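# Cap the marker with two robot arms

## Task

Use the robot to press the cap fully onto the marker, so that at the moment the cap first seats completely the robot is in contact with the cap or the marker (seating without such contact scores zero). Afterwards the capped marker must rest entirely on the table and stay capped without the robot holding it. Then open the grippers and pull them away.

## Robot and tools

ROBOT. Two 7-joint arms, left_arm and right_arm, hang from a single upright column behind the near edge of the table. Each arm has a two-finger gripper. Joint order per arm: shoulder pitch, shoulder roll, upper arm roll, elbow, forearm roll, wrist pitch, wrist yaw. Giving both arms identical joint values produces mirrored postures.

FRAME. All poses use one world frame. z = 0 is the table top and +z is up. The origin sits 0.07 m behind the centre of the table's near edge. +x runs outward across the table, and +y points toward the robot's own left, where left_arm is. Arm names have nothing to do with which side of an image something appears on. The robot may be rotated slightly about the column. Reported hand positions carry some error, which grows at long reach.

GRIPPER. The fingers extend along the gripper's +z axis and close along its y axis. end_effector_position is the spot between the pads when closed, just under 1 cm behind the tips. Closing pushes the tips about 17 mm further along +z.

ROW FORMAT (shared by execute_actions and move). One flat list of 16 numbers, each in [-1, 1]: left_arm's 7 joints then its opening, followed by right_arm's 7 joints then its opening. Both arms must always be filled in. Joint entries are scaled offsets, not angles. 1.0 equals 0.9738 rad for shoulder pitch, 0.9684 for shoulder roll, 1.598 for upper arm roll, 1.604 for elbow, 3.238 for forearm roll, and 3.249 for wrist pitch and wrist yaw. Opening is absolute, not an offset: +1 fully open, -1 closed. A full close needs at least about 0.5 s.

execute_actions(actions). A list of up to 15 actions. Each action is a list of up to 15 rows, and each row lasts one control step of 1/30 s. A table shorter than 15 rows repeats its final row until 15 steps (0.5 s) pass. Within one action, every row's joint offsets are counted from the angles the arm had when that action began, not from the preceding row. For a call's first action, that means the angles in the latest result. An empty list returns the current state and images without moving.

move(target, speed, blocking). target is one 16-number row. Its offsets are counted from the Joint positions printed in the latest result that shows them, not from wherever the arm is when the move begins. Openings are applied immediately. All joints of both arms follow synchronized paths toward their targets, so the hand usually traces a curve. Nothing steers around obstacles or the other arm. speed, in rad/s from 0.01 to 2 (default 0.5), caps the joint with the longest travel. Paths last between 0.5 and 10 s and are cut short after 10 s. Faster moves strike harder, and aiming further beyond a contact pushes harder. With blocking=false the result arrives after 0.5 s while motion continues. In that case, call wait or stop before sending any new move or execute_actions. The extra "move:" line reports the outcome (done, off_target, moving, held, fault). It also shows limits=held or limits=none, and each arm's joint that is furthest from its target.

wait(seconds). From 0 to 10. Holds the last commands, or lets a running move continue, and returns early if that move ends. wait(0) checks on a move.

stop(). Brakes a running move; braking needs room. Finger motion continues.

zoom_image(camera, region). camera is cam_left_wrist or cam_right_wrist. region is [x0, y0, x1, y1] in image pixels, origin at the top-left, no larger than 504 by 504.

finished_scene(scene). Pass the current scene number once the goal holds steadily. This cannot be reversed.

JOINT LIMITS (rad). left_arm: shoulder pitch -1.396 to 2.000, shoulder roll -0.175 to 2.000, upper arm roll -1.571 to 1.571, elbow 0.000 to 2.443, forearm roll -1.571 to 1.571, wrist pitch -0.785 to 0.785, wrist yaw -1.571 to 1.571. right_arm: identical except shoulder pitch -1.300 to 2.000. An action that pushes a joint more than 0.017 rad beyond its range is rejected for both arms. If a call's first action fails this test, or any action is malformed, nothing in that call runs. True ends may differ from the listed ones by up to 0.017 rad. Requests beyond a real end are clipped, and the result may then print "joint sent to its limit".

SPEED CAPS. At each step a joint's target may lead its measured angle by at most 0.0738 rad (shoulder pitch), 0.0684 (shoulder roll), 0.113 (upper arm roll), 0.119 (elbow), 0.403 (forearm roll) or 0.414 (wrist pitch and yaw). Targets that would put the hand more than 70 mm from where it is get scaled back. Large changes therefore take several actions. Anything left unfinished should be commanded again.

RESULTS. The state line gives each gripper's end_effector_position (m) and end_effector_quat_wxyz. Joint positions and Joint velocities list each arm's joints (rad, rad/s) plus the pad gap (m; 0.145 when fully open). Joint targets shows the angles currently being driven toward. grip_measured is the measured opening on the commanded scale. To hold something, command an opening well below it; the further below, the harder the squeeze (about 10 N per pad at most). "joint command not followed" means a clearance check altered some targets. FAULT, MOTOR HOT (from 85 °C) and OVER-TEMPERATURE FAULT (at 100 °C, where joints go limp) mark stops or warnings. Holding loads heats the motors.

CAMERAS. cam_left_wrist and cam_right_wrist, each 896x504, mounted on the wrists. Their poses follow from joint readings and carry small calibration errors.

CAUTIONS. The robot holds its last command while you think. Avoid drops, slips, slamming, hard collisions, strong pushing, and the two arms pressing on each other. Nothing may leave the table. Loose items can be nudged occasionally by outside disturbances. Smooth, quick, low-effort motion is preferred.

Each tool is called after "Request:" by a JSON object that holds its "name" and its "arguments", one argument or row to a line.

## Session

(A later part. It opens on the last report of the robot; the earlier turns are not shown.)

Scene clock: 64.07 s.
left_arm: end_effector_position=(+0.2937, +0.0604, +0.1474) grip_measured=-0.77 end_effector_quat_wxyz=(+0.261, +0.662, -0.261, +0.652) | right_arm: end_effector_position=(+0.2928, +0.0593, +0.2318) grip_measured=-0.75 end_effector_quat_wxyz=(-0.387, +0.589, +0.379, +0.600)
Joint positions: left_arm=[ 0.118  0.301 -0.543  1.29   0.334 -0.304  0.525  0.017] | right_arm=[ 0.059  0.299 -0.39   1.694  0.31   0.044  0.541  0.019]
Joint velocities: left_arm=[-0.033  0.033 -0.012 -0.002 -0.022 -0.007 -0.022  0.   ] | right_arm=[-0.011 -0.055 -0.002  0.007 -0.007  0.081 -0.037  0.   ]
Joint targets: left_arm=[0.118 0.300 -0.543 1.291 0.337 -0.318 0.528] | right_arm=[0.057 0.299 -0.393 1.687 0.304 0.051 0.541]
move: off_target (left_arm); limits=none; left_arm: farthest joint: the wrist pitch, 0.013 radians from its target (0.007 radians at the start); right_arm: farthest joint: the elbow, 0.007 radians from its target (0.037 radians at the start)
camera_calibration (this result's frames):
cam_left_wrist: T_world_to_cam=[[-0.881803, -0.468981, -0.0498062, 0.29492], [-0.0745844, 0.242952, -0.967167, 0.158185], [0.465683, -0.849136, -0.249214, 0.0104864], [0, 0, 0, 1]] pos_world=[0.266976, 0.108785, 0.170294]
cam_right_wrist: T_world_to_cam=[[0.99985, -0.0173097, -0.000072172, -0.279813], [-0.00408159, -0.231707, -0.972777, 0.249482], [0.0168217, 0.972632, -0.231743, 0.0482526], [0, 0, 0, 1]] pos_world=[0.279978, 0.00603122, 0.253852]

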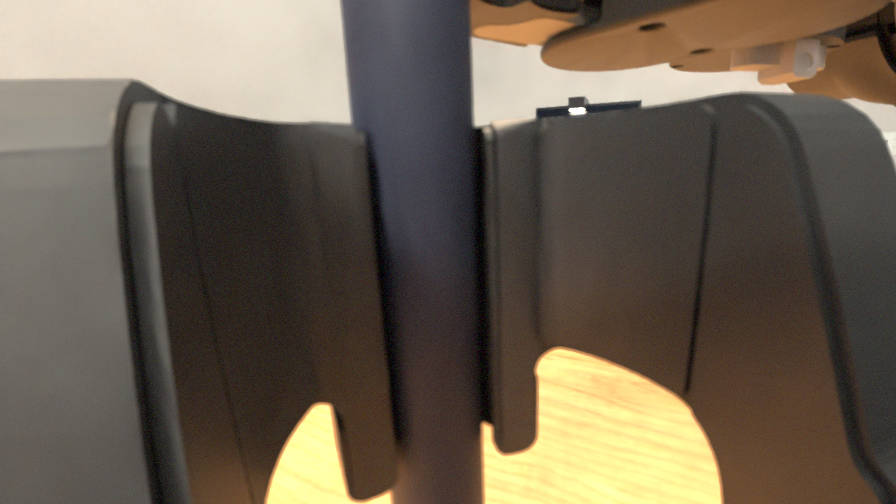

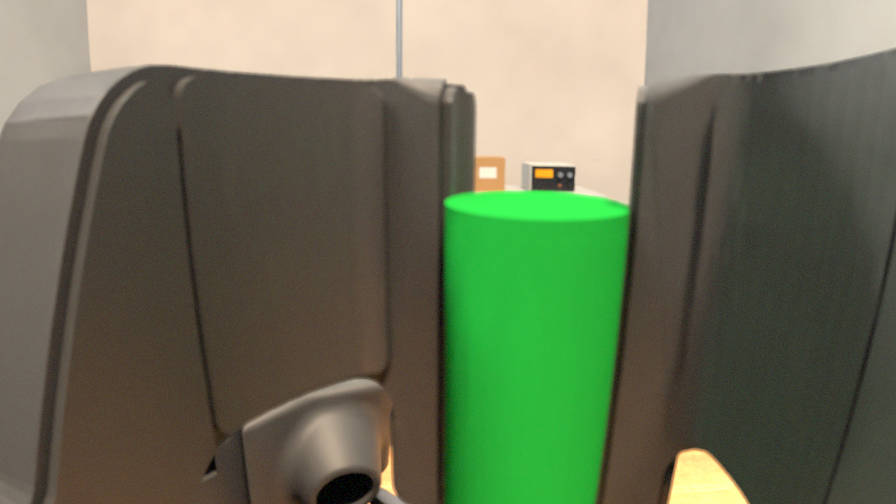

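Request:
{"name": "move", "arguments": {
  "target": [0,0,0,0.0125,0.009,-0.0185,0,-1,0,0,-0.003,-0.022,-0.009,0.012,0,-1],
  "speed": 0.06
}}

Scene clock: 66.23 s.
left_arm: end_effector_position=(+0.2931, +0.0623, +0.1478) grip_measured=-0.77 end_effector_quat_wxyz=(+0.261, +0.661, -0.255, +0.656) | right_arm: end_effector_position=(+0.2938, +0.0600, +0.2260) grip_measured=-0.75 end_effector_quat_wxyz=(-0.387, +0.593, +0.383, +0.593)
Joint positions: left_arm=[ 0.113  0.305 -0.543  1.29   0.344 -0.317  0.52   0.017] | right_arm=[ 0.065  0.295 -0.391  1.672  0.304  0.046  0.551  0.019]
Joint velocities: left_arm=[-0.055 -0.011 -0.012 -0.017 -0.007 -0.037 -0.051 -0.   ] | right_arm=[-0.011  0.077 -0.017  0.007 -0.022  0.037 -0.007  0.   ]
Joint targets: left_arm=[0.118 0.301 -0.543 1.310 0.363 -0.364 0.525] | right_arm=[0.059 0.299 -0.394 1.658 0.281 0.083 0.541]
move: off_target (left_arm, right_arm); limits=none; left_arm: farthest joint: the wrist pitch, 0.047 radians from its target (0.060 radians at the start); right_arm: farthest joint: the wrist pitch, 0.037 radians from its target (0.039 radians at the start)
camera_calibration (this result's frames):
cam_left_wrist: T_world_to_cam=[[-0.877134, -0.477759, -0.0488136, 0.294349], [-0.0729027, 0.232926, -0.969758, 0.158534], [0.474681, -0.847049, -0.239138, 0.00824123], [0, 0, 0, 1]] pos_world=[0.265829, 0.110682, 0.170079]
cam_right_wrist: T_world_to_cam=[[0.999867, -0.0120628, -0.0109426, -0.278666], [-0.0135529, -0.243671, -0.969763, 0.246824], [0.00903164, 0.969783, -0.243802, 0.05139], [0, 0, 0, 1]] pos_world=[0.28151, 0.00694516, 0.24884]

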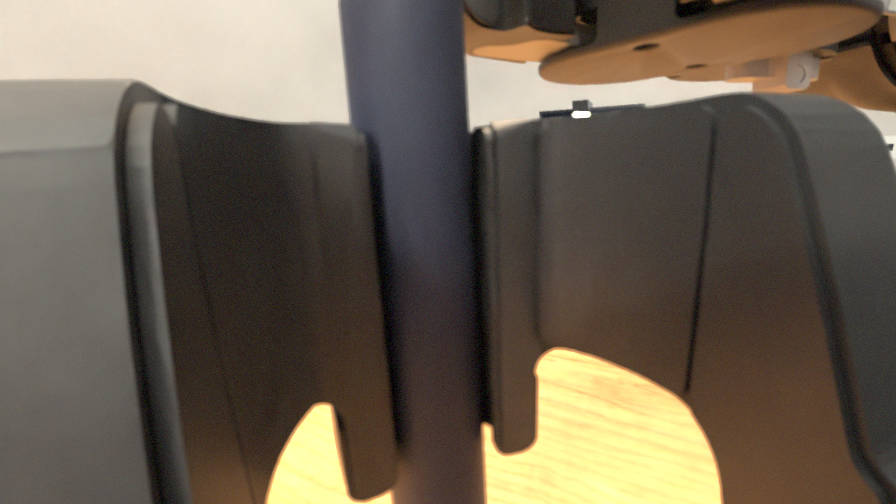

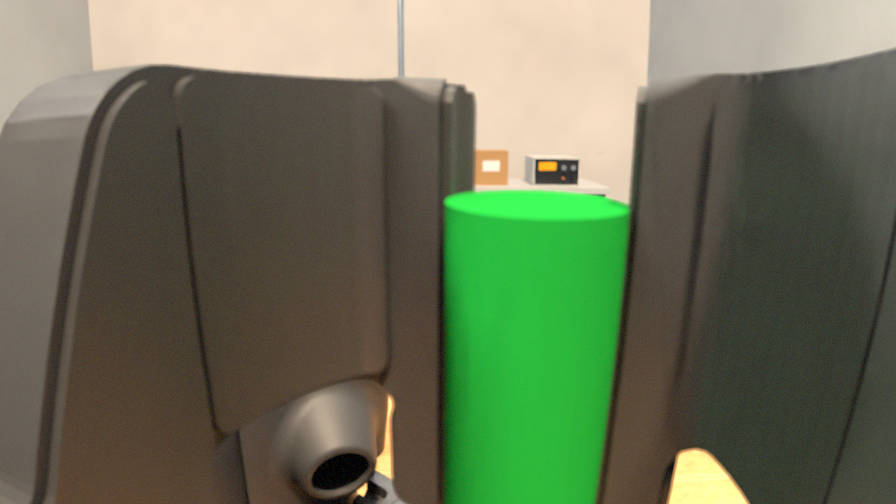

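Request:
{"name": "move", "arguments": {
  "target": [0.004,-0.003,0,0.0125,0.008,-0.0185,0,-1,-0.006,0.003,-0.003,-0.02,-0.008,0.012,0,-1],
  "speed": 0.1
}}

Scene clock: 67.80 s.
left_arm: end_effector_position=(+0.2925, +0.0633, +0.1470) grip_measured=-0.78 end_effector_quat_wxyz=(+0.260, +0.661, -0.253, +0.657) | right_arm: end_effector_position=(+0.2949, +0.0598, +0.2225) grip_measured=-0.75 end_effector_quat_wxyz=(-0.388, +0.597, +0.381, +0.590)
Joint positions: left_arm=[ 0.109  0.307 -0.543  1.29   0.346 -0.321  0.515  0.017] | right_arm=[ 0.068  0.294 -0.391  1.656  0.307  0.044  0.556  0.019]
Joint velocities: left_arm=[-0.099  0.011 -0.002 -0.012 -0.051 -0.022  0.022 -0.   ] | right_arm=[ 0.011 -0.033 -0.002  0.017  0.037 -0.081 -0.095 -0.   ]
Joint targets: left_arm=[0.117 0.302 -0.543 1.310 0.370 -0.377 0.520] | right_arm=[0.059 0.298 -0.396 1.640 0.278 0.085 0.551]
move: off_target (left_arm, right_arm); limits=none; left_arm: farthest joint: the wrist pitch, 0.056 radians from its target (0.060 radians at the start); right_arm: farthest joint: the wrist pitch, 0.041 radians from its target (0.039 radians at the start)
camera_calibration (this result's frames):
cam_left_wrist: T_world_to_cam=[[-0.874727, -0.482238, -0.0479574, 0.293705], [-0.0744075, 0.231431, -0.970002, 0.158034], [0.478871, -0.844918, -0.238321, 0.0076924], [0, 0, 0, 1]] pos_world=[0.264987, 0.111561, 0.169212]
cam_right_wrist: T_world_to_cam=[[0.999721, -0.0116023, -0.0205547, -0.277667], [-0.0227752, -0.245548, -0.969117, 0.246035], [0.00619678, 0.969315, -0.245743, 0.0520186], [0, 0, 0, 1]] pos_world=[0.282871, 0.00676931, 0.245512]

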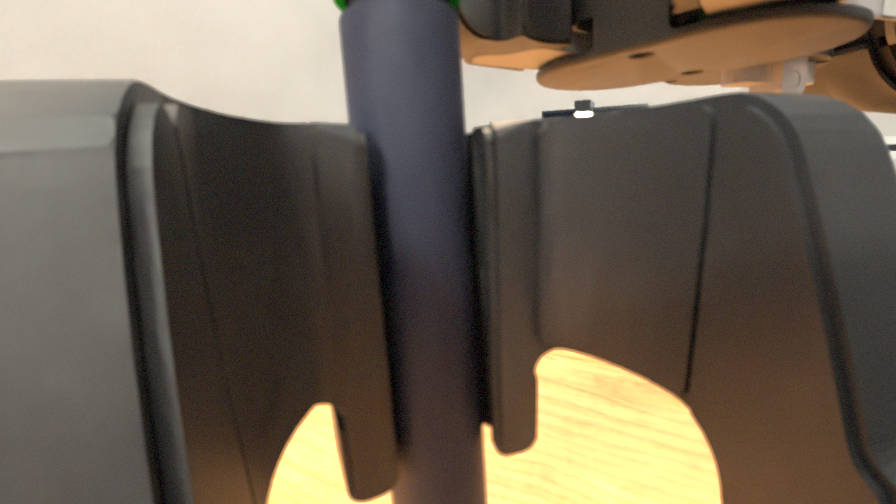

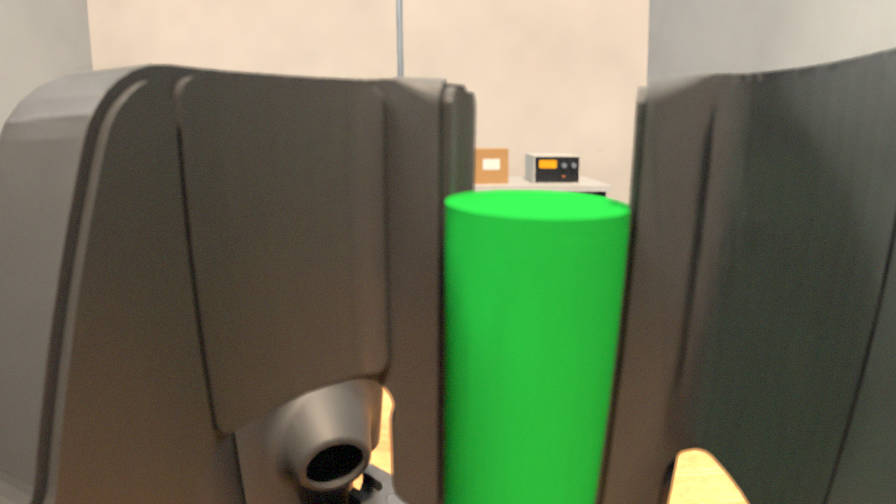

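Request:
{"name": "execute_actions", "arguments": {
  "actions": [
    [[0,0,0,0,0,0,0,-1,0,0,0,0,0,0,0,-1]]
  ]
}}

Request:
{"name": "zoom_image", "arguments": {
  "camera": "cam_left_wrist",
  "region": [320, 0, 500, 60]
}}

Scene clock: 69.63 s.
left_arm: end_effector_position=(+0.2923, +0.0636, +0.1456) grip_measured=-0.78 end_effector_quat_wxyz=(+0.259, +0.664, -0.253, +0.655) | right_arm: end_effector_position=(+0.2948, +0.0601, +0.2239) grip_measured=-0.75 end_effector_quat_wxyz=(-0.390, +0.595, +0.380, +0.591)
Joint positions: left_arm=[ 0.108  0.307 -0.543  1.288  0.344 -0.317  0.515  0.017] | right_arm=[ 0.069  0.293 -0.391  1.657  0.311  0.041  0.557  0.019]
Joint velocities: left_arm=[ 0.011 -0.033  0.002 -0.002 -0.007 -0.007  0.11   0.   ] | right_arm=[ 0.033  0.011  0.002  0.012 -0.007 -0.095 -0.037  0.   ]
Joint targets: left_arm=[0.109 0.307 -0.543 1.290 0.346 -0.321 0.515] | right_arm=[0.068 0.293 -0.391 1.656 0.307 0.044 0.556]
camera_calibration (this result's frames):
cam_left_wrist: T_world_to_cam=[[-0.874622, -0.482784, -0.0442304, 0.293042], [-0.0801034, 0.233888, -0.968958, 0.157996], [0.478143, -0.843929, -0.243236, 0.00856121], [0, 0, 0, 1]] pos_world=[0.264863, 0.111748, 0.168135]
cam_right_wrist: T_world_to_cam=[[0.999769, -0.010547, -0.0187481, -0.278049], [-0.0207337, -0.240277, -0.970483, 0.246863], [0.00573096, 0.970647, -0.240441, 0.0509914], [0, 0, 0, 1]] pos_world=[0.282811, 0.0068884, 0.246624]

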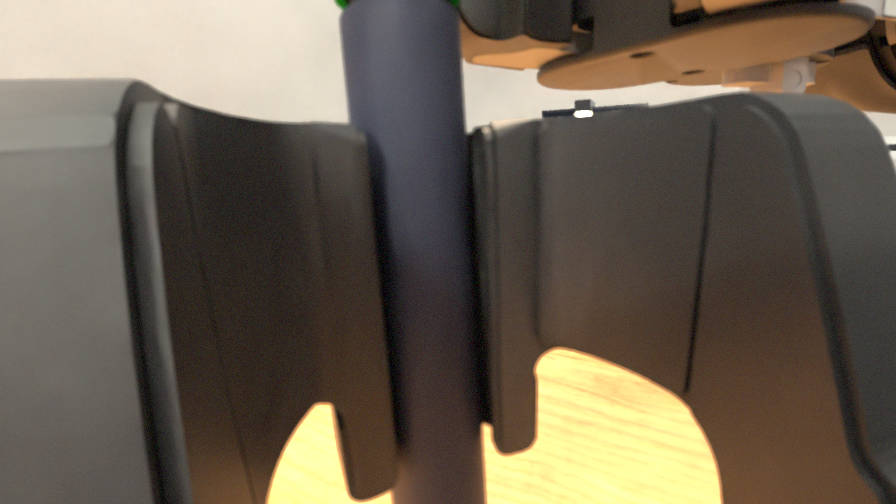

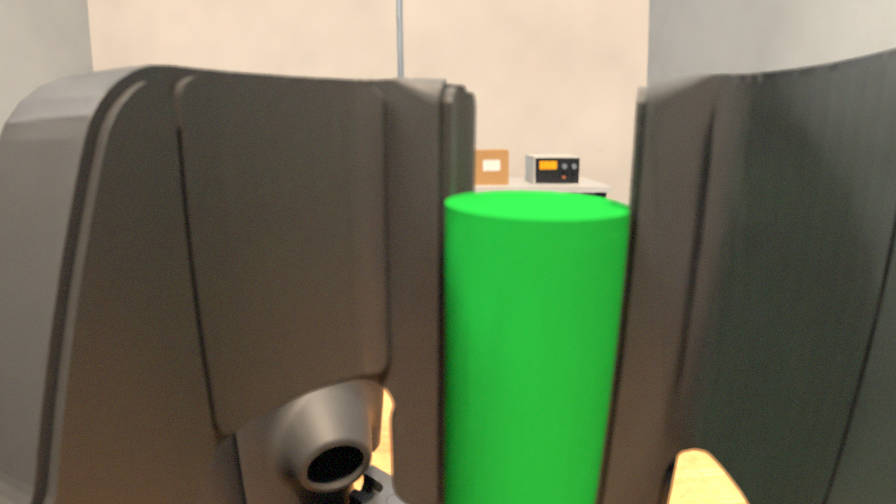

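Region (320, 0, 500, 60) of cam_left_wrist's 896x504 image, scaled by 2.800, with more detail than that image has.

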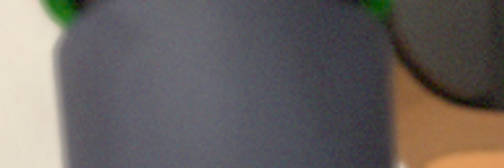

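Request:
{"name": "move", "arguments": {
  "target": [0.016,-0.011,0,0.01,0.006,-0.016,0.008,-1,-0.016,0.009,-0.003,-0.008,-0.009,0.012,-0.005,-1],
  "speed": 0.06
}}

Request:
{"name": "zoom_image", "arguments": {
  "camera": "cam_left_wrist",
  "region": [320, 0, 500, 60]
}}

Scene clock: 73.77 s.
left_arm: end_effector_position=(+0.2922, +0.0626, +0.1466) grip_measured=-0.78 end_effector_quat_wxyz=(+0.261, +0.661, -0.255, +0.655) | right_arm: end_effector_position=(+0.2947, +0.0592, +0.2223) grip_measured=-0.75 end_effector_quat_wxyz=(-0.388, +0.597, +0.380, +0.590)
Joint positions: left_arm=[ 0.11   0.306 -0.543  1.288  0.344 -0.319  0.52   0.017] | right_arm=[ 0.065  0.295 -0.391  1.657  0.31   0.042  0.554  0.019]
Joint velocities: left_arm=[ 0.011  0.011  0.012 -0.002 -0.022 -0.037 -0.007  0.   ] | right_arm=[-0.011 -0.011  0.022  0.002 -0.095  0.037 -0.081 -0.   ]
Joint targets: left_arm=[0.123 0.297 -0.543 1.304 0.364 -0.369 0.541] | right_arm=[0.053 0.302 -0.396 1.645 0.282 0.080 0.541]
move: off_target (left_arm, right_arm); limits=none; left_arm: farthest joint: the wrist pitch, 0.050 radians from its target (0.052 radians at the start); right_arm: farthest joint: the wrist pitch, 0.038 radians from its target (0.039 radians at the start)
camera_calibration (this result's frames):
cam_left_wrist: T_world_to_cam=[[-0.876911, -0.478385, -0.046635, 0.293308], [-0.0753531, 0.232651, -0.969637, 0.157954], [0.474709, -0.846771, -0.240062, 0.00870833], [0, 0, 0, 1]] pos_world=[0.264974, 0.11094, 0.168927]
cam_right_wrist: T_world_to_cam=[[0.999665, -0.0138488, -0.0218478, -0.277066], [-0.0245688, -0.24409, -0.969441, 0.246246], [0.00809278, 0.969654, -0.244348, 0.0516582], [0, 0, 0, 1]] pos_world=[0.282605, 0.00617842, 0.24529]

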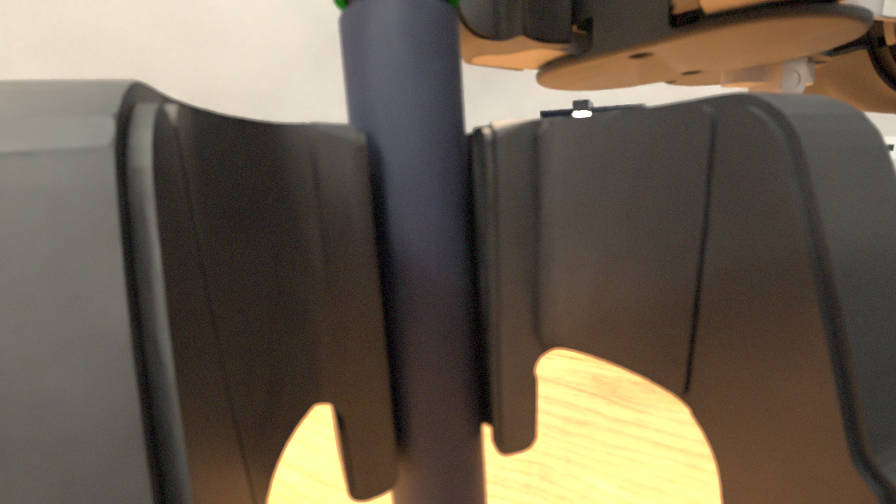

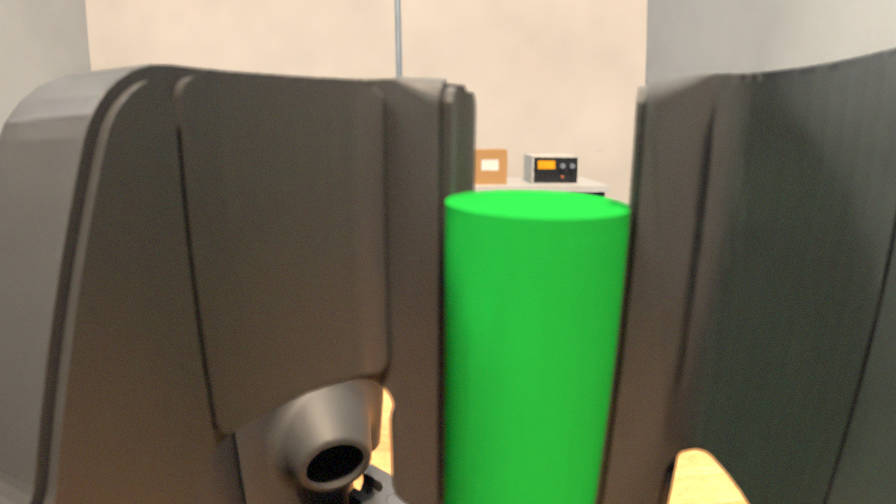

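Region (320, 0, 500, 60) of cam_left_wrist's 896x504 image, scaled by 2.800, with more detail than that image has.

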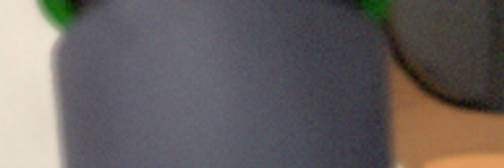

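Request:
{"name": "execute_actions", "arguments": {
  "actions": [
    [[0,0,0,0,0,0,0,-0.95,0,0,0,0,0,0,0,-1],[0,0,0,0,0,0,0,-0.9,0,0,0,0,0,0,0,-1],[0,0,0,0,0,0,0,-0.85,0,0,0,0,0,0,0,-1],[0,0,0,0,0,0,0,-0.8,0,0,0,0,0,0,0,-1]],
    [[0.002,-0.002,0,-0.001,0,0,0,-0.8,0,0,0,0,0,0,0,-1],[0.004,-0.005,0,-0.003,0,0,0,-0.8,0,0,0,0,0,0,0,-1],[0.006,-0.007,0,-0.004,0,0,0,-0.8,0,0,0,0,0,0,0,-1],[0.008,-0.01,0,-0.006,0,0,0,-0.8,0,0,0,0,0,0,0,-1],[0.01,-0.012,0,-0.007,0,0,0,-0.8,0,0,0,0,0,0,0,-1],[0.012,-0.015,0,-0.009,0,0,0,-0.8,0,0,0,0,0,0,0,-1],[0.014,-0.017,0,-0.01,0,0,0,-0.8,0,0,0,0,0,0,0,-1],[0.016,-0.02,0,-0.012,0,0,0,-0.8,0,0,0,0,0,0,0,-1],[0.018,-0.022,0,-0.013,0,0,0,-0.8,0,0,0,0,0,0,0,-1],[0.021,-0.025,0,-0.014,0,0,0,-0.8,0,0,0,0,0,0,0,-1]]
  ]
}}

Scene clock: 80.90 s.
left_arm: end_effector_position=(+0.2967, +0.0596, +0.1459) grip_measured=-0.78 end_effector_quat_wxyz=(+0.262, +0.663, -0.251, +0.655) | right_arm: end_effector_position=(+0.2974, +0.0576, +0.2241) grip_measured=-0.75 end_effector_quat_wxyz=(-0.384, +0.597, +0.376, +0.595)
Joint positions: left_arm=[ 0.124  0.285 -0.543  1.266  0.341 -0.315  0.519  0.017] | right_arm=[ 0.066  0.296 -0.387  1.659  0.311  0.038  0.544  0.019]
Joint velocities: left_arm=[ 0.033 -0.055  0.012 -0.007 -0.022 -0.095  0.007 -0.   ] | right_arm=[ 0.033 -0.099  0.007 -0.002 -0.139 -0.095 -0.051 -0.   ]
Joint targets: left_arm=[0.130 0.282 -0.543 1.264 0.344 -0.315 0.519] | right_arm=[0.066 0.295 -0.391 1.659 0.313 0.040 0.554]
camera_calibration (this result's frames):
cam_left_wrist: T_world_to_cam=[[-0.875141, -0.482289, -0.0390423, 0.294391], [-0.0812561, 0.226026, -0.970726, 0.16061], [0.476996, -0.84635, -0.236994, 0.00272053], [0, 0, 0, 1]] pos_world=[0.269387, 0.107982, 0.168047]
cam_right_wrist: T_world_to_cam=[[0.999499, -0.0272846, -0.0160517, -0.280212], [-0.0221342, -0.23984, -0.97056, 0.24694], [0.0226315, 0.970429, -0.240324, 0.0484334], [0, 0, 0, 1]] pos_world=[0.284442, 0.00457964, 0.246812]

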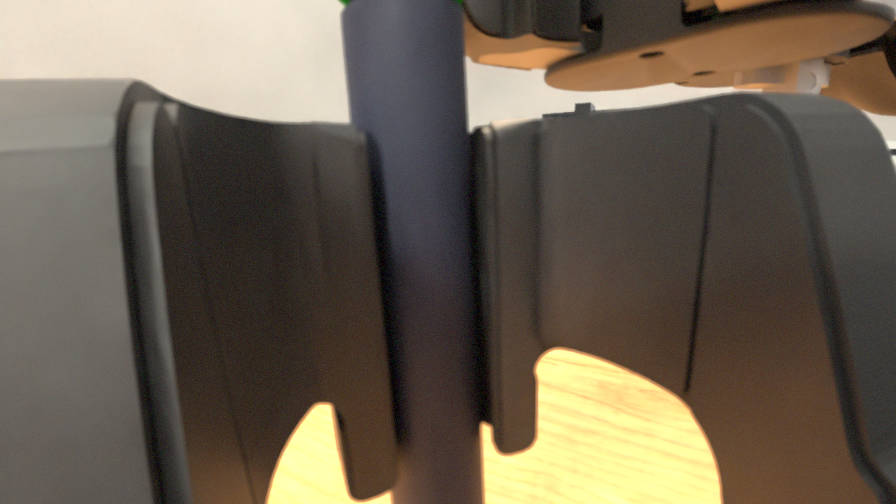

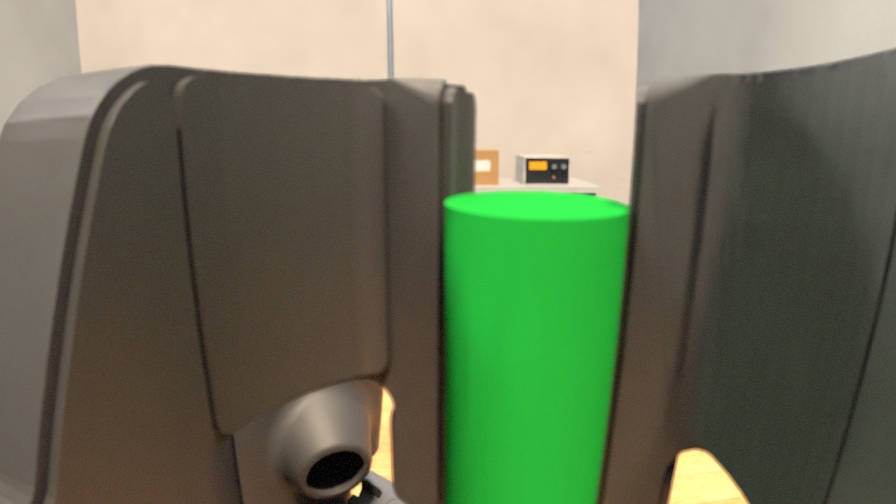

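Request:
{"name": "execute_actions", "arguments": {
  "actions": [
    [[0,0,0,0,0,0,0,-0.78,0,0,0,0,0,0,0,-1],[0,0,0,0,0,0,0,-0.77,0,0,0,0,0,0,0,-1],[0,0,0,0,0,0,0,-0.76,0,0,0,0,0,0,0,-1],[0,0,0,0,0,0,0,-0.75,0,0,0,0,0,0,0,-1],[0,0,0,0,0,0,0,-0.74,0,0,0,0,0,0,0,-1],[0,0,0,0,0,0,0,-0.73,0,0,0,0,0,0,0,-1],[0,0,0,0,0,0,0,-0.73,0,0,0,0,0,0,0,-1],[0,0,0,0,0,0,0,-0.73,0,0,0,0,0,0,0,-1],[0,0,0,0,0,0,0,-0.76,0,0,0,0,0,0,0,-1],[0,0,0,0,0,0,0,-0.8,0,0,0,0,0,0,0,-1]]
  ]
}}

Scene clock: 83.60 s.
left_arm: end_effector_position=(+0.2967, +0.0597, +0.1457) grip_measured=-0.77 end_effector_quat_wxyz=(+0.262, +0.663, -0.251, +0.655) | right_arm: end_effector_position=(+0.2975, +0.0575, +0.2241) grip_measured=-0.75 end_effector_quat_wxyz=(-0.384, +0.597, +0.376, +0.595)
Joint positions: left_arm=[ 0.124  0.285 -0.543  1.266  0.341 -0.314  0.519  0.017] | right_arm=[ 0.066  0.296 -0.387  1.659  0.311  0.038  0.543  0.019]
Joint velocities: left_arm=[-0.011  0.011  0.002  0.007 -0.007 -0.022  0.095 -0.   ] | right_arm=[-0.011  0.011  0.022  0.007 -0.007 -0.051 -0.022  0.   ]
Joint targets: left_arm=[0.124 0.285 -0.543 1.266 0.341 -0.314 0.519] | right_arm=[0.066 0.296 -0.388 1.659 0.312 0.038 0.544]
camera_calibration (this result's frames):
cam_left_wrist: T_world_to_cam=[[-0.875251, -0.482065, -0.0393546, 0.294454], [-0.0814835, 0.227168, -0.970441, 0.160378], [0.476756, -0.846172, -0.238109, 0.00300205], [0, 0, 0, 1]] pos_world=[0.269358, 0.108054, 0.16794]
cam_right_wrist: T_world_to_cam=[[0.999488, -0.0276659, -0.0160549, -0.280244], [-0.0222289, -0.239835, -0.970559, 0.246962], [0.0230009, 0.970419, -0.240327, 0.0483489], [0, 0, 0, 1]] pos_world=[0.284478, 0.00455837, 0.246812]

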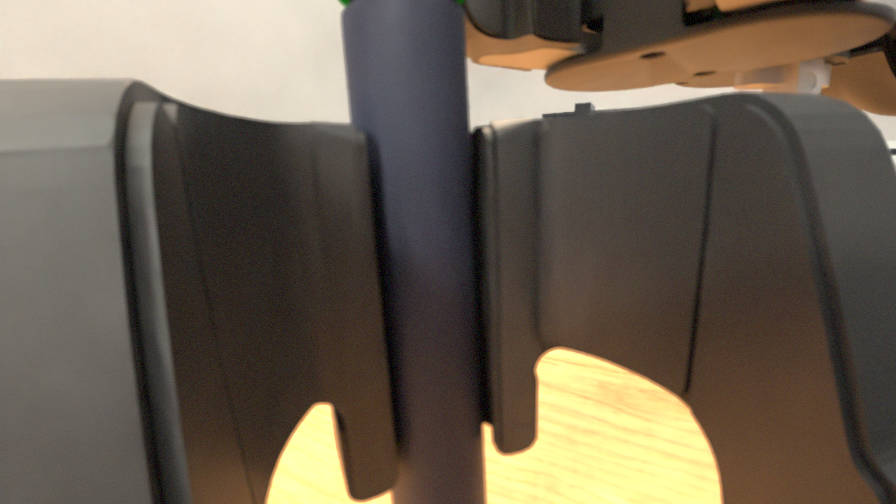

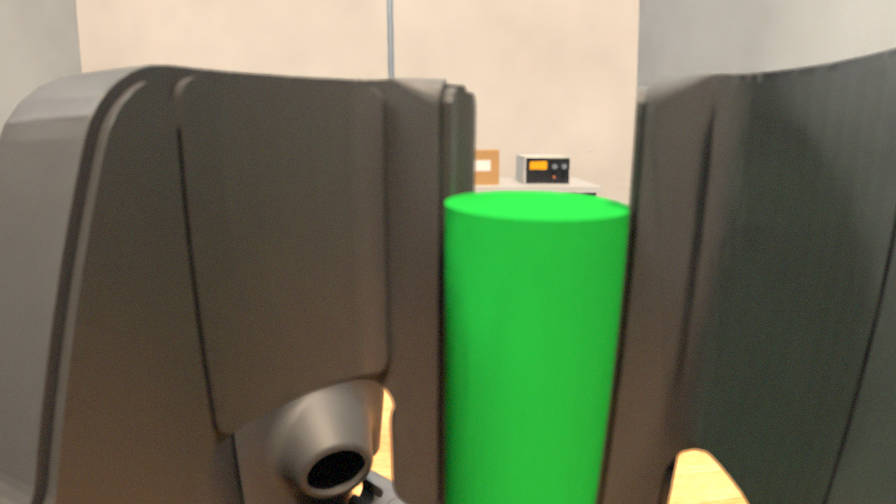

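Request:
{"name": "execute_actions", "arguments": {
  "actions": [
    [[0,0,0,0,0,0,0,-0.76,0,0,0,0,0,0,0,-1],[0,0,0,0,0,0,0,-0.72,0,0,0,0,0,0,0,-1],[0,0,0,0,0,0,0,-0.68,0,0,0,0,0,0,0,-1],[0,0,0,0,0,0,0,-0.68,0,0,0,0,0,0,0,-1],[0.003,-0.003,0,0.001,0,0.001,0,-0.68,0,0,0,0,0,0,0,-1],[0.006,-0.007,0,0.002,0,0.002,0,-0.68,0,0,0,0,0,0,0,-1],[0.009,-0.01,0,0.003,0,0.003,0,-0.68,0,0,0,0,0,0,0,-1],[0.012,-0.014,0,0.004,-0.001,0.004,0,-0.68,0,0,0,0,0,0,0,-1],[0.015,-0.017,0,0.005,-0.002,0.005,0,-0.68,0,0,0,0,0,0,0,-1],[0.018,-0.021,0,0.006,-0.003,0.006,0,-0.68,0,0,0,0,0,0,0,-1],[0.021,-0.025,0,0.007,-0.004,0.007,0,-0.68,0,0,0,0,0,0,0,-1]]
  ]
}}

Scene clock: 87.73 s.
left_arm: end_effector_position=(+0.3031, +0.0514, +0.1560) grip_measured=-0.68 end_effector_quat_wxyz=(+0.266, +0.655, -0.253, +0.661) | right_arm: end_effector_position=(+0.2975, +0.0575, +0.2241) grip_measured=-0.75 end_effector_quat_wxyz=(-0.384, +0.597, +0.376, +0.595)
Joint positions: left_arm=[ 0.145  0.26  -0.543  1.276  0.33  -0.296  0.519  0.024] | right_arm=[ 0.066  0.296 -0.387  1.659  0.311  0.038  0.543  0.019]
Joint velocities: left_arm=[-0.011  0.033 -0.002 -0.007 -0.051 -0.095 -0.081 -0.   ] | right_arm=[-0.033 -0.011  0.017  0.022 -0.051 -0.081  0.007  0.   ]
Joint targets: left_arm=[0.144 0.261 -0.543 1.277 0.328 -0.292 0.519] | right_arm=[0.066 0.296 -0.387 1.659 0.311 0.038 0.543]
camera_calibration (this result's frames):
cam_left_wrist: T_world_to_cam=[[-0.879102, -0.47391, -0.0508738, 0.299018], [-0.0616344, 0.218869, -0.973806, 0.167665], [0.472631, -0.852939, -0.221617, -0.00561212], [0, 0, 0, 1]] pos_world=[0.275854, 0.100224, 0.177242]
cam_right_wrist: T_world_to_cam=[[0.999488, -0.0276659, -0.0160549, -0.280244], [-0.0222289, -0.239835, -0.970559, 0.246962], [0.0230009, 0.970419, -0.240327, 0.0483489], [0, 0, 0, 1]] pos_world=[0.284478, 0.00455837, 0.246812]

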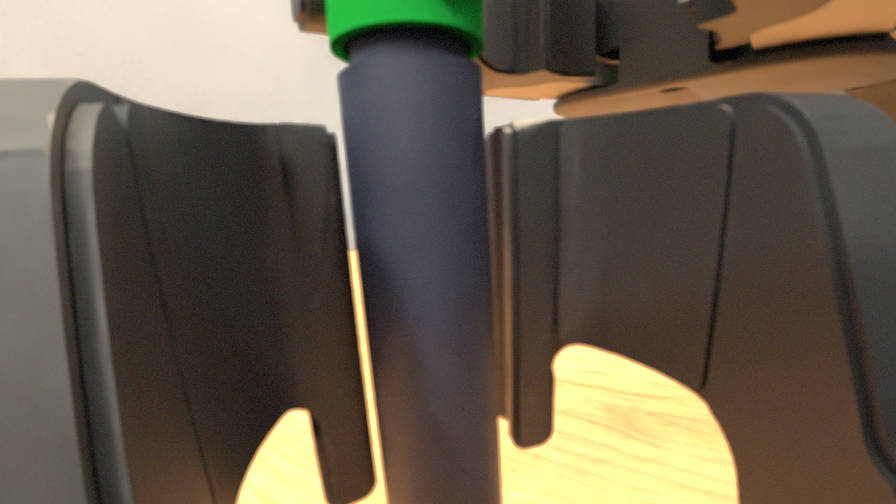

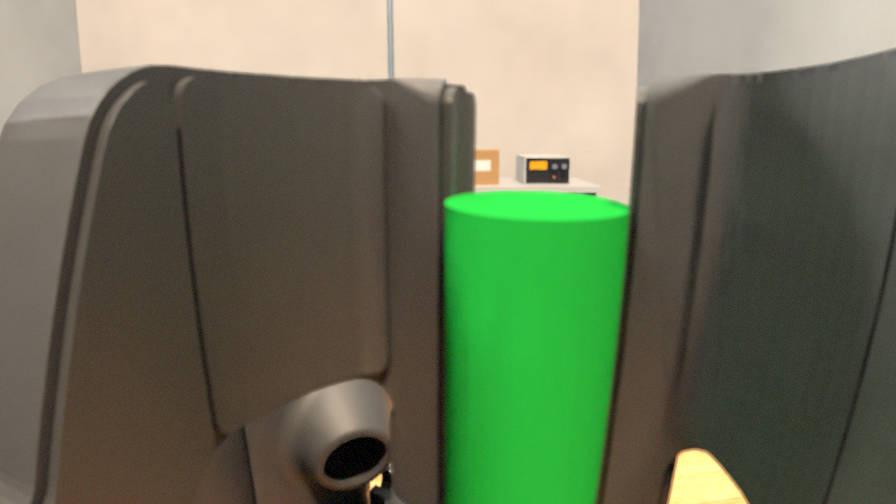

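Request:
{"name": "execute_actions", "arguments": {
  "actions": [
    [[-0.004,0.005,0,0,0,0,0,-0.68,0,0,0,0,0,0,0,-1],[-0.008,0.01,0,0,0,0,0,-0.68,0,0,0,0,0,0,0,-1],[-0.008,0.01,0,0,0,0,0,-0.68,0,0,0,0,0,0,0,-1],[-0.008,0.01,0,0,0,0,0,-0.68,0,0,0,0,0,0,0,-1],[-0.008,0.01,0,0,0,0,0,-0.68,0,0,0,0,0,0,0,-1],[-0.008,0.01,0,0,0,0,0,-0.71,0,0,0,0,0,0,0,-1],[-0.008,0.01,0,0,0,0,0,-0.74,0,0,0,0,0,0,0,-1],[-0.008,0.01,0,0,0,0,0,-0.77,0,0,0,0,0,0,0,-1],[-0.008,0.01,0,0,0,0,0,-0.8,0,0,0,0,0,0,0,-1],[-0.008,0.01,0,0,0,0,0,-0.85,0,0,0,0,0,0,0,-1],[-0.008,0.01,0,0,0,0,0,-0.9,0,0,0,0,0,0,0,-1],[-0.008,0.01,0,0,0,0,0,-1,0,0,0,0,0,0,0,-1]]
  ]
}}

Request:
{"name": "move", "arguments": {
  "target": [0.012,-0.008,0,0.018,0.009,-0.022,0.003,-1,-0.012,0.006,-0.003,-0.024,-0.01,0.015,-0.002,-1],
  "speed": 0.07
}}

Scene clock: 92.23 s.
left_arm: end_effector_position=(+0.3013, +0.0551, +0.1519) grip_measured=-0.76 end_effector_quat_wxyz=(+0.263, +0.660, -0.252, +0.657) | right_arm: end_effector_position=(+0.2973, +0.0576, +0.2241) grip_measured=-0.75 end_effector_quat_wxyz=(-0.385, +0.597, +0.376, +0.595)
Joint positions: left_arm=[ 0.137  0.271 -0.542  1.276  0.332 -0.294  0.515  0.018] | right_arm=[ 0.066  0.296 -0.387  1.659  0.312  0.038  0.544  0.019]
Joint velocities: left_arm=[-0.121  0.011 -0.007 -0.007 -0.022  0.007 -0.051 -0.   ] | right_arm=[ 0.011 -0.033 -0.022 -0.012 -0.066 -0.022 -0.037 -0.   ]
Joint targets: left_arm=[0.137 0.270 -0.543 1.276 0.330 -0.295 0.519] | right_arm=[0.067 0.296 -0.387 1.659 0.312 0.038 0.543]
camera_calibration (this result's frames):
cam_left_wrist: T_world_to_cam=[[-0.876399, -0.479505, -0.0447125, 0.297548], [-0.0738643, 0.225585, -0.971419, 0.165787], [0.475887, -0.848048, -0.233121, -0.00203609], [0, 0, 0, 1]] pos_world=[0.273985, 0.10355, 0.173878]
cam_right_wrist: T_world_to_cam=[[0.999506, -0.0268846, -0.0162693, -0.280129], [-0.0222424, -0.239539, -0.970632, 0.247009], [0.0221979, 0.970515, -0.240018, 0.0484715], [0, 0, 0, 1]] pos_world=[0.284409, 0.0045947, 0.246831]

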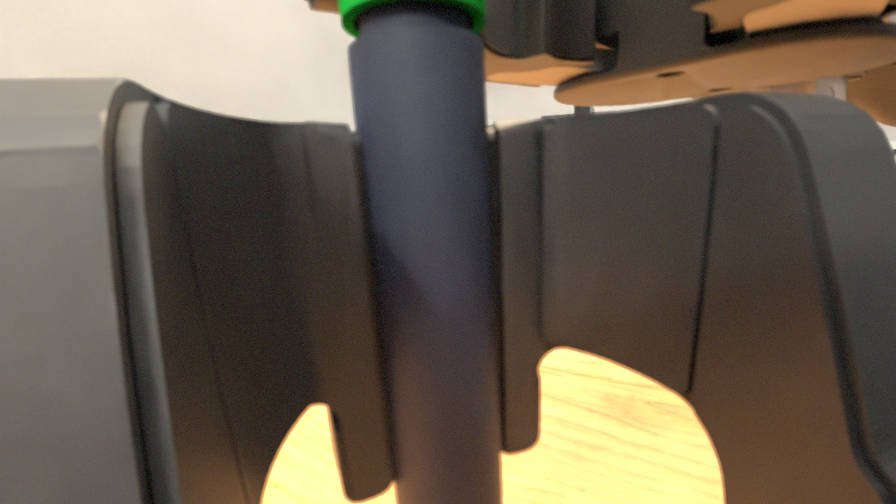

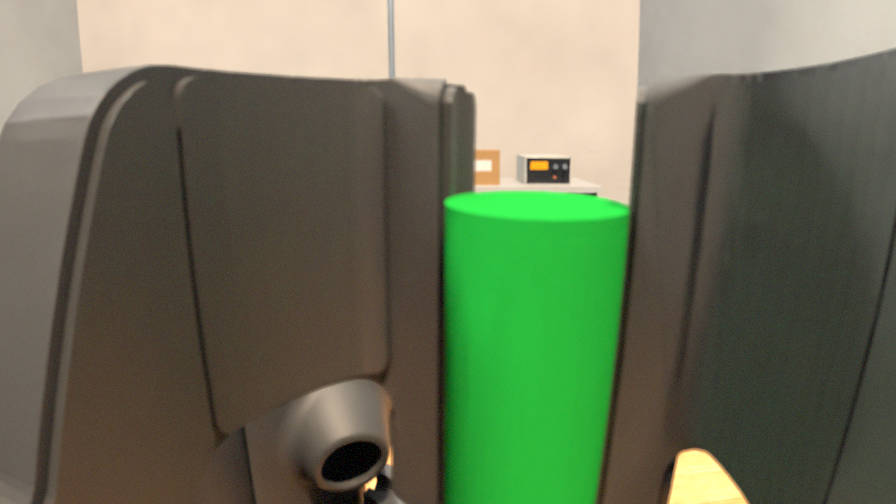

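Scene clock: 93.50 s.
left_arm: end_effector_position=(+0.3014, +0.0550, +0.1543) grip_measured=-0.76 end_effector_quat_wxyz=(+0.263, +0.655, -0.252, +0.662) | right_arm: end_effector_position=(+0.2983, +0.0566, +0.2174) grip_measured=-0.75 end_effector_quat_wxyz=(-0.384, +0.604, +0.375, +0.589)
Joint positions: left_arm=[ 0.137  0.271 -0.542  1.277  0.334 -0.306  0.515  0.018] | right_arm=[ 0.066  0.295 -0.388  1.638  0.312  0.037  0.548  0.019]
Joint velocities: left_arm=[ 0.011 -0.033 -0.037 -0.012  0.037 -0.037  0.051  0.   ] | right_arm=[ 0.077 -0.099  0.017 -0.007  0.066 -0.022 -0.022 -0.   ]
Joint targets: left_arm=[0.149 0.263 -0.542 1.305 0.361 -0.366 0.525] | right_arm=[0.055 0.302 -0.392 1.620 0.279 0.087 0.538]
move: off_target (left_arm, right_arm); limits=none; left_arm: farthest joint: the wrist pitch, 0.060 radians from its target (0.071 radians at the start); right_arm: farthest joint: the wrist pitch, 0.049 radians from its target (0.049 radians at the start)
camera_calibration (this result's frames):
cam_left_wrist: T_world_to_cam=[[-0.875574, -0.480224, -0.0524867, 0.298723], [-0.0623826, 0.220137, -0.973472, 0.165245], [0.479039, -0.849073, -0.222704, -0.00410106], [0, 0, 0, 1]] pos_world=[0.273827, 0.103595, 0.175627]
cam_right_wrist: T_world_to_cam=[[0.999066, -0.028961, -0.0320556, -0.277569], [-0.0382644, -0.248791, -0.967801, 0.244901], [0.0200533, 0.968124, -0.249667, 0.0506104], [0, 0, 0, 1]] pos_world=[0.285666, 0.00389341, 0.240754]

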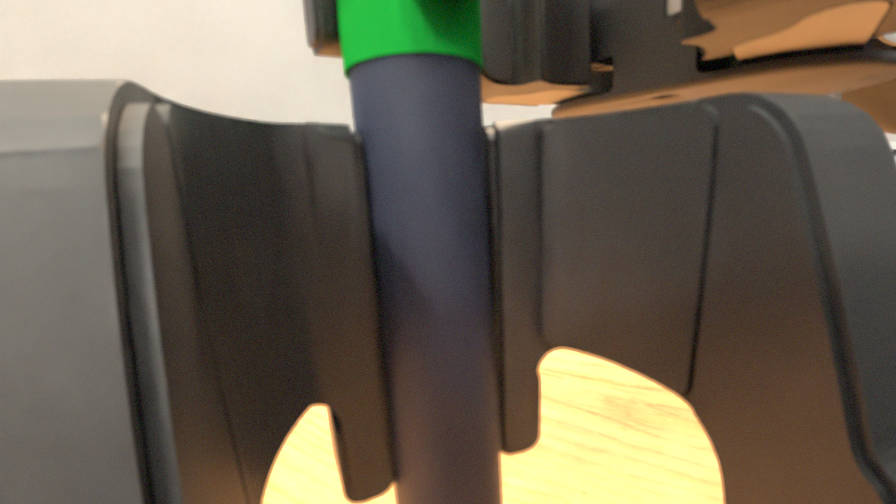

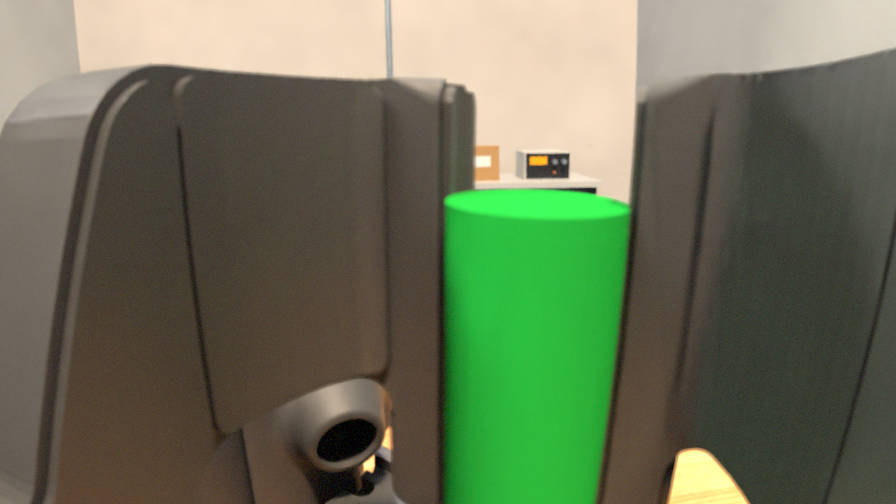

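Seated. Release the right hand and retreat.

Request:
{"name": "execute_actions", "arguments": {
  "actions": [
    [[0,0,0,0,0,0,0,-1,0,0,0,0,0,0,0,-1],[0,0,0,0,0,0,0,-1,0,0,0,0,0,0,0,-1],[0,0,0,0,0,0,0,-1,0,0,0,0,0,0,0,-1],[0,0,0,0,0,0,0,-1,0,0,0,0,0,0,0,-1],[0,0,0,0,0,0,0,-1,0,0,0,0,0,0,0,-1],[0,0,0,0,0,0,0,-1,0,0,0,0,0,0,0,-0.9],[0,0,0,0,0,0,0,-1,0,0,0,0,0,0,0,-0.8],[0,0,0,0,0,0,0,-1,0,0,0,0.003,0,0,0,-0.72],[0,0,0,0,0,0,0,-1,0,0,0,0.006,0,0,0,-0.66],[0,0,0,0,0,0,0,-1,0,0,0,0.01,0,0,0,-0.6]]
  ]
}}

Request:
{"name": "move", "arguments": {
  "target": [0,0,0,0,0,0,0,-1,-0.16,0.005,0.125,0.065,-0.009,0,0.05,-0.6],
  "speed": 0.3
}}

Scene clock: 96.13 s.
left_arm: end_effector_position=(+0.3011, +0.0552, +0.1528) grip_measured=-0.76 end_effector_quat_wxyz=(+0.263, +0.658, -0.252, +0.660) | right_arm: end_effector_position=(+0.2973, +0.0577, +0.2228) grip_measured=-0.60 end_effector_quat_wxyz=(-0.386, +0.597, +0.376, +0.594)
Joint positions: left_arm=[ 0.136  0.271 -0.542  1.276  0.333 -0.302  0.515  0.018] | right_arm=[ 0.067  0.295 -0.388  1.653  0.313  0.036  0.548  0.03 ]
Joint velocities: left_arm=[ 0.011 -0.011 -0.012 -0.007 -0.081  0.022 -0.051  0.   ] | right_arm=[-0.055  0.055  0.002 -0.017 -0.051  0.022 -0.051  0.   ]
Joint targets: left_arm=[0.137 0.270 -0.542 1.278 0.334 -0.306 0.515] | right_arm=[0.067 0.296 -0.388 1.654 0.312 0.037 0.548]
camera_calibration (this result's frames):
cam_left_wrist: T_world_to_cam=[[-0.875733, -0.480311, -0.0489158, 0.297933], [-0.0678984, 0.222837, -0.972488, 0.165121], [0.477997, -0.848319, -0.227758, -0.00306933], [0, 0, 0, 1]] pos_world=[0.273588, 0.103702, 0.174452]
cam_right_wrist: T_world_to_cam=[[0.999524, -0.0244669, -0.0188183, -0.279689], [-0.0241418, -0.239777, -0.970528, 0.246322], [0.0192336, 0.97052, -0.240254, 0.0489708], [0, 0, 0, 1]] pos_world=[0.284561, 0.00469216, 0.245564]

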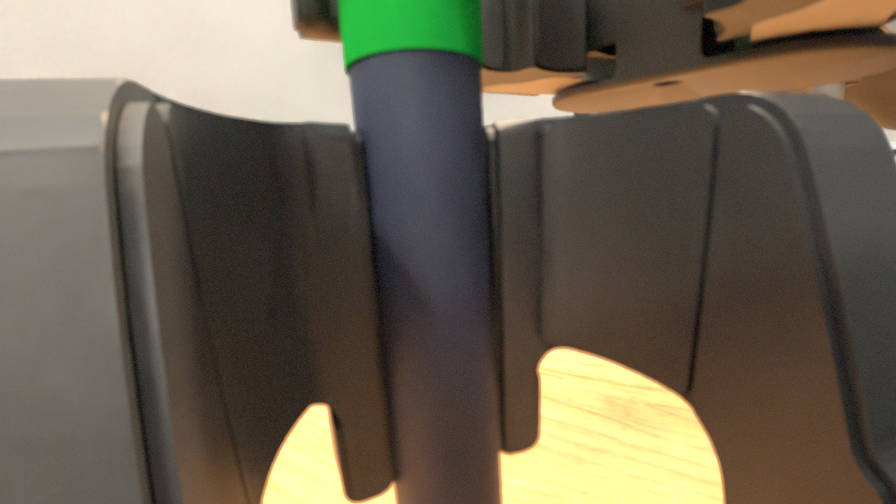

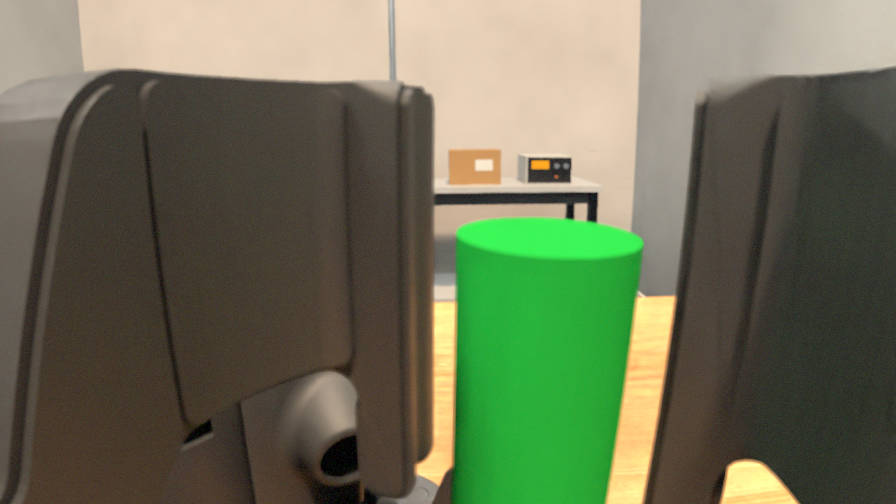

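Scene clock: 97.13 s.
left_arm: end_effector_position=(+0.3011, +0.0552, +0.1528) grip_measured=-0.76 end_effector_quat_wxyz=(+0.263, +0.658, -0.252, +0.660) | right_arm: end_effector_position=(+0.2833, +0.0194, +0.2238) grip_measured=-0.60 end_effector_quat_wxyz=(-0.382, +0.598, +0.376, +0.596)
Joint positions: left_arm=[ 0.136  0.271 -0.542  1.276  0.333 -0.302  0.515  0.018] | right_arm=[-0.089  0.3   -0.189  1.753  0.284  0.036  0.705  0.03 ]
Joint velocities: left_arm=[ 0.055  0.011 -0.022  0.002  0.11  -0.051  0.051 -0.   ] | right_arm=[-0.011  0.011 -0.017  0.007  0.007 -0.022 -0.066  0.   ]
Joint targets: left_arm=[0.136 0.271 -0.542 1.276 0.333 -0.302 0.515] | right_arm=[-0.088 0.300 -0.188 1.757 0.283 0.035 0.711]
move: done; limits=none; left_arm: farthest joint: the shoulder pitch, 0.000 radians from its target (0.000 radians at the start); right_arm: farthest joint: the wrist yaw, 0.006 radians from its target (0.163 radians at the start)
camera_calibration (this result's frames):
cam_left_wrist: T_world_to_cam=[[-0.875733, -0.480311, -0.0489158, 0.297933], [-0.0678984, 0.222837, -0.972488, 0.165121], [0.477997, -0.848319, -0.227758, -0.00306933], [0, 0, 0, 1]] pos_world=[0.273588, 0.103702, 0.174452]
cam_right_wrist: T_world_to_cam=[[0.999444, -0.0304153, -0.013661, -0.267599], [-0.02063, -0.242224, -0.970001, 0.236614], [0.0261938, 0.969744, -0.242717, 0.0852518], [0, 0, 0, 1]] pos_world=[0.270099, -0.0334979, 0.246552]

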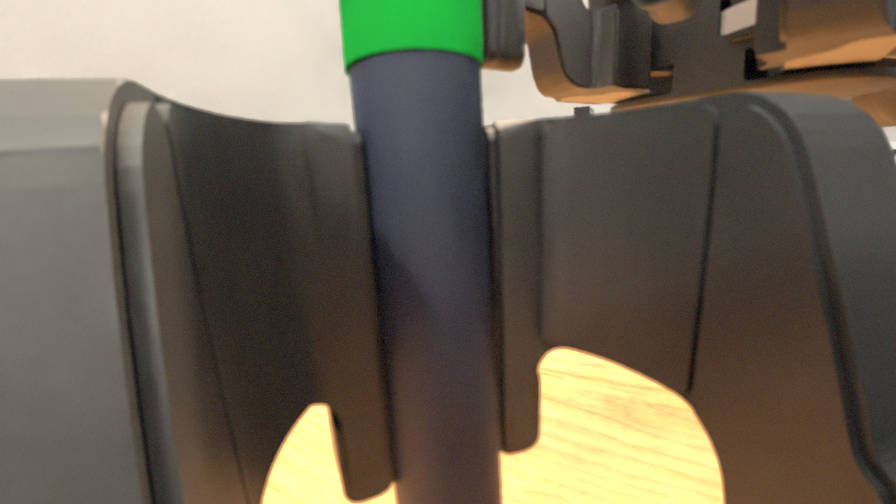

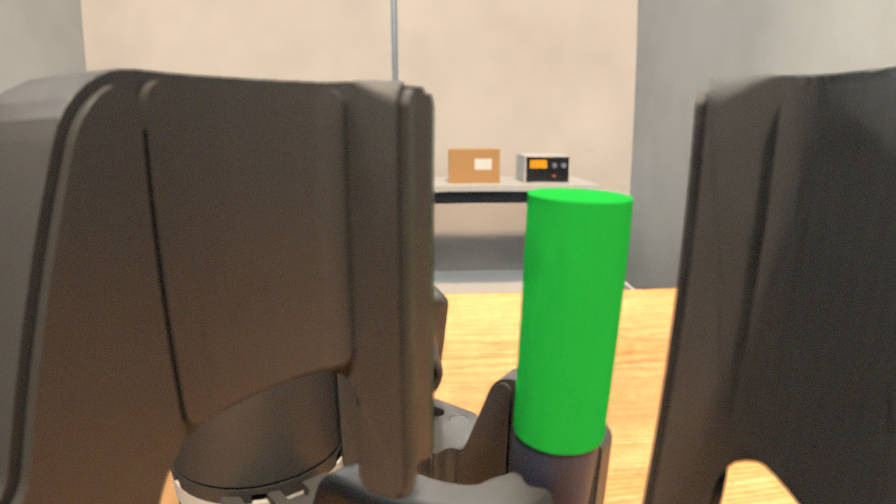

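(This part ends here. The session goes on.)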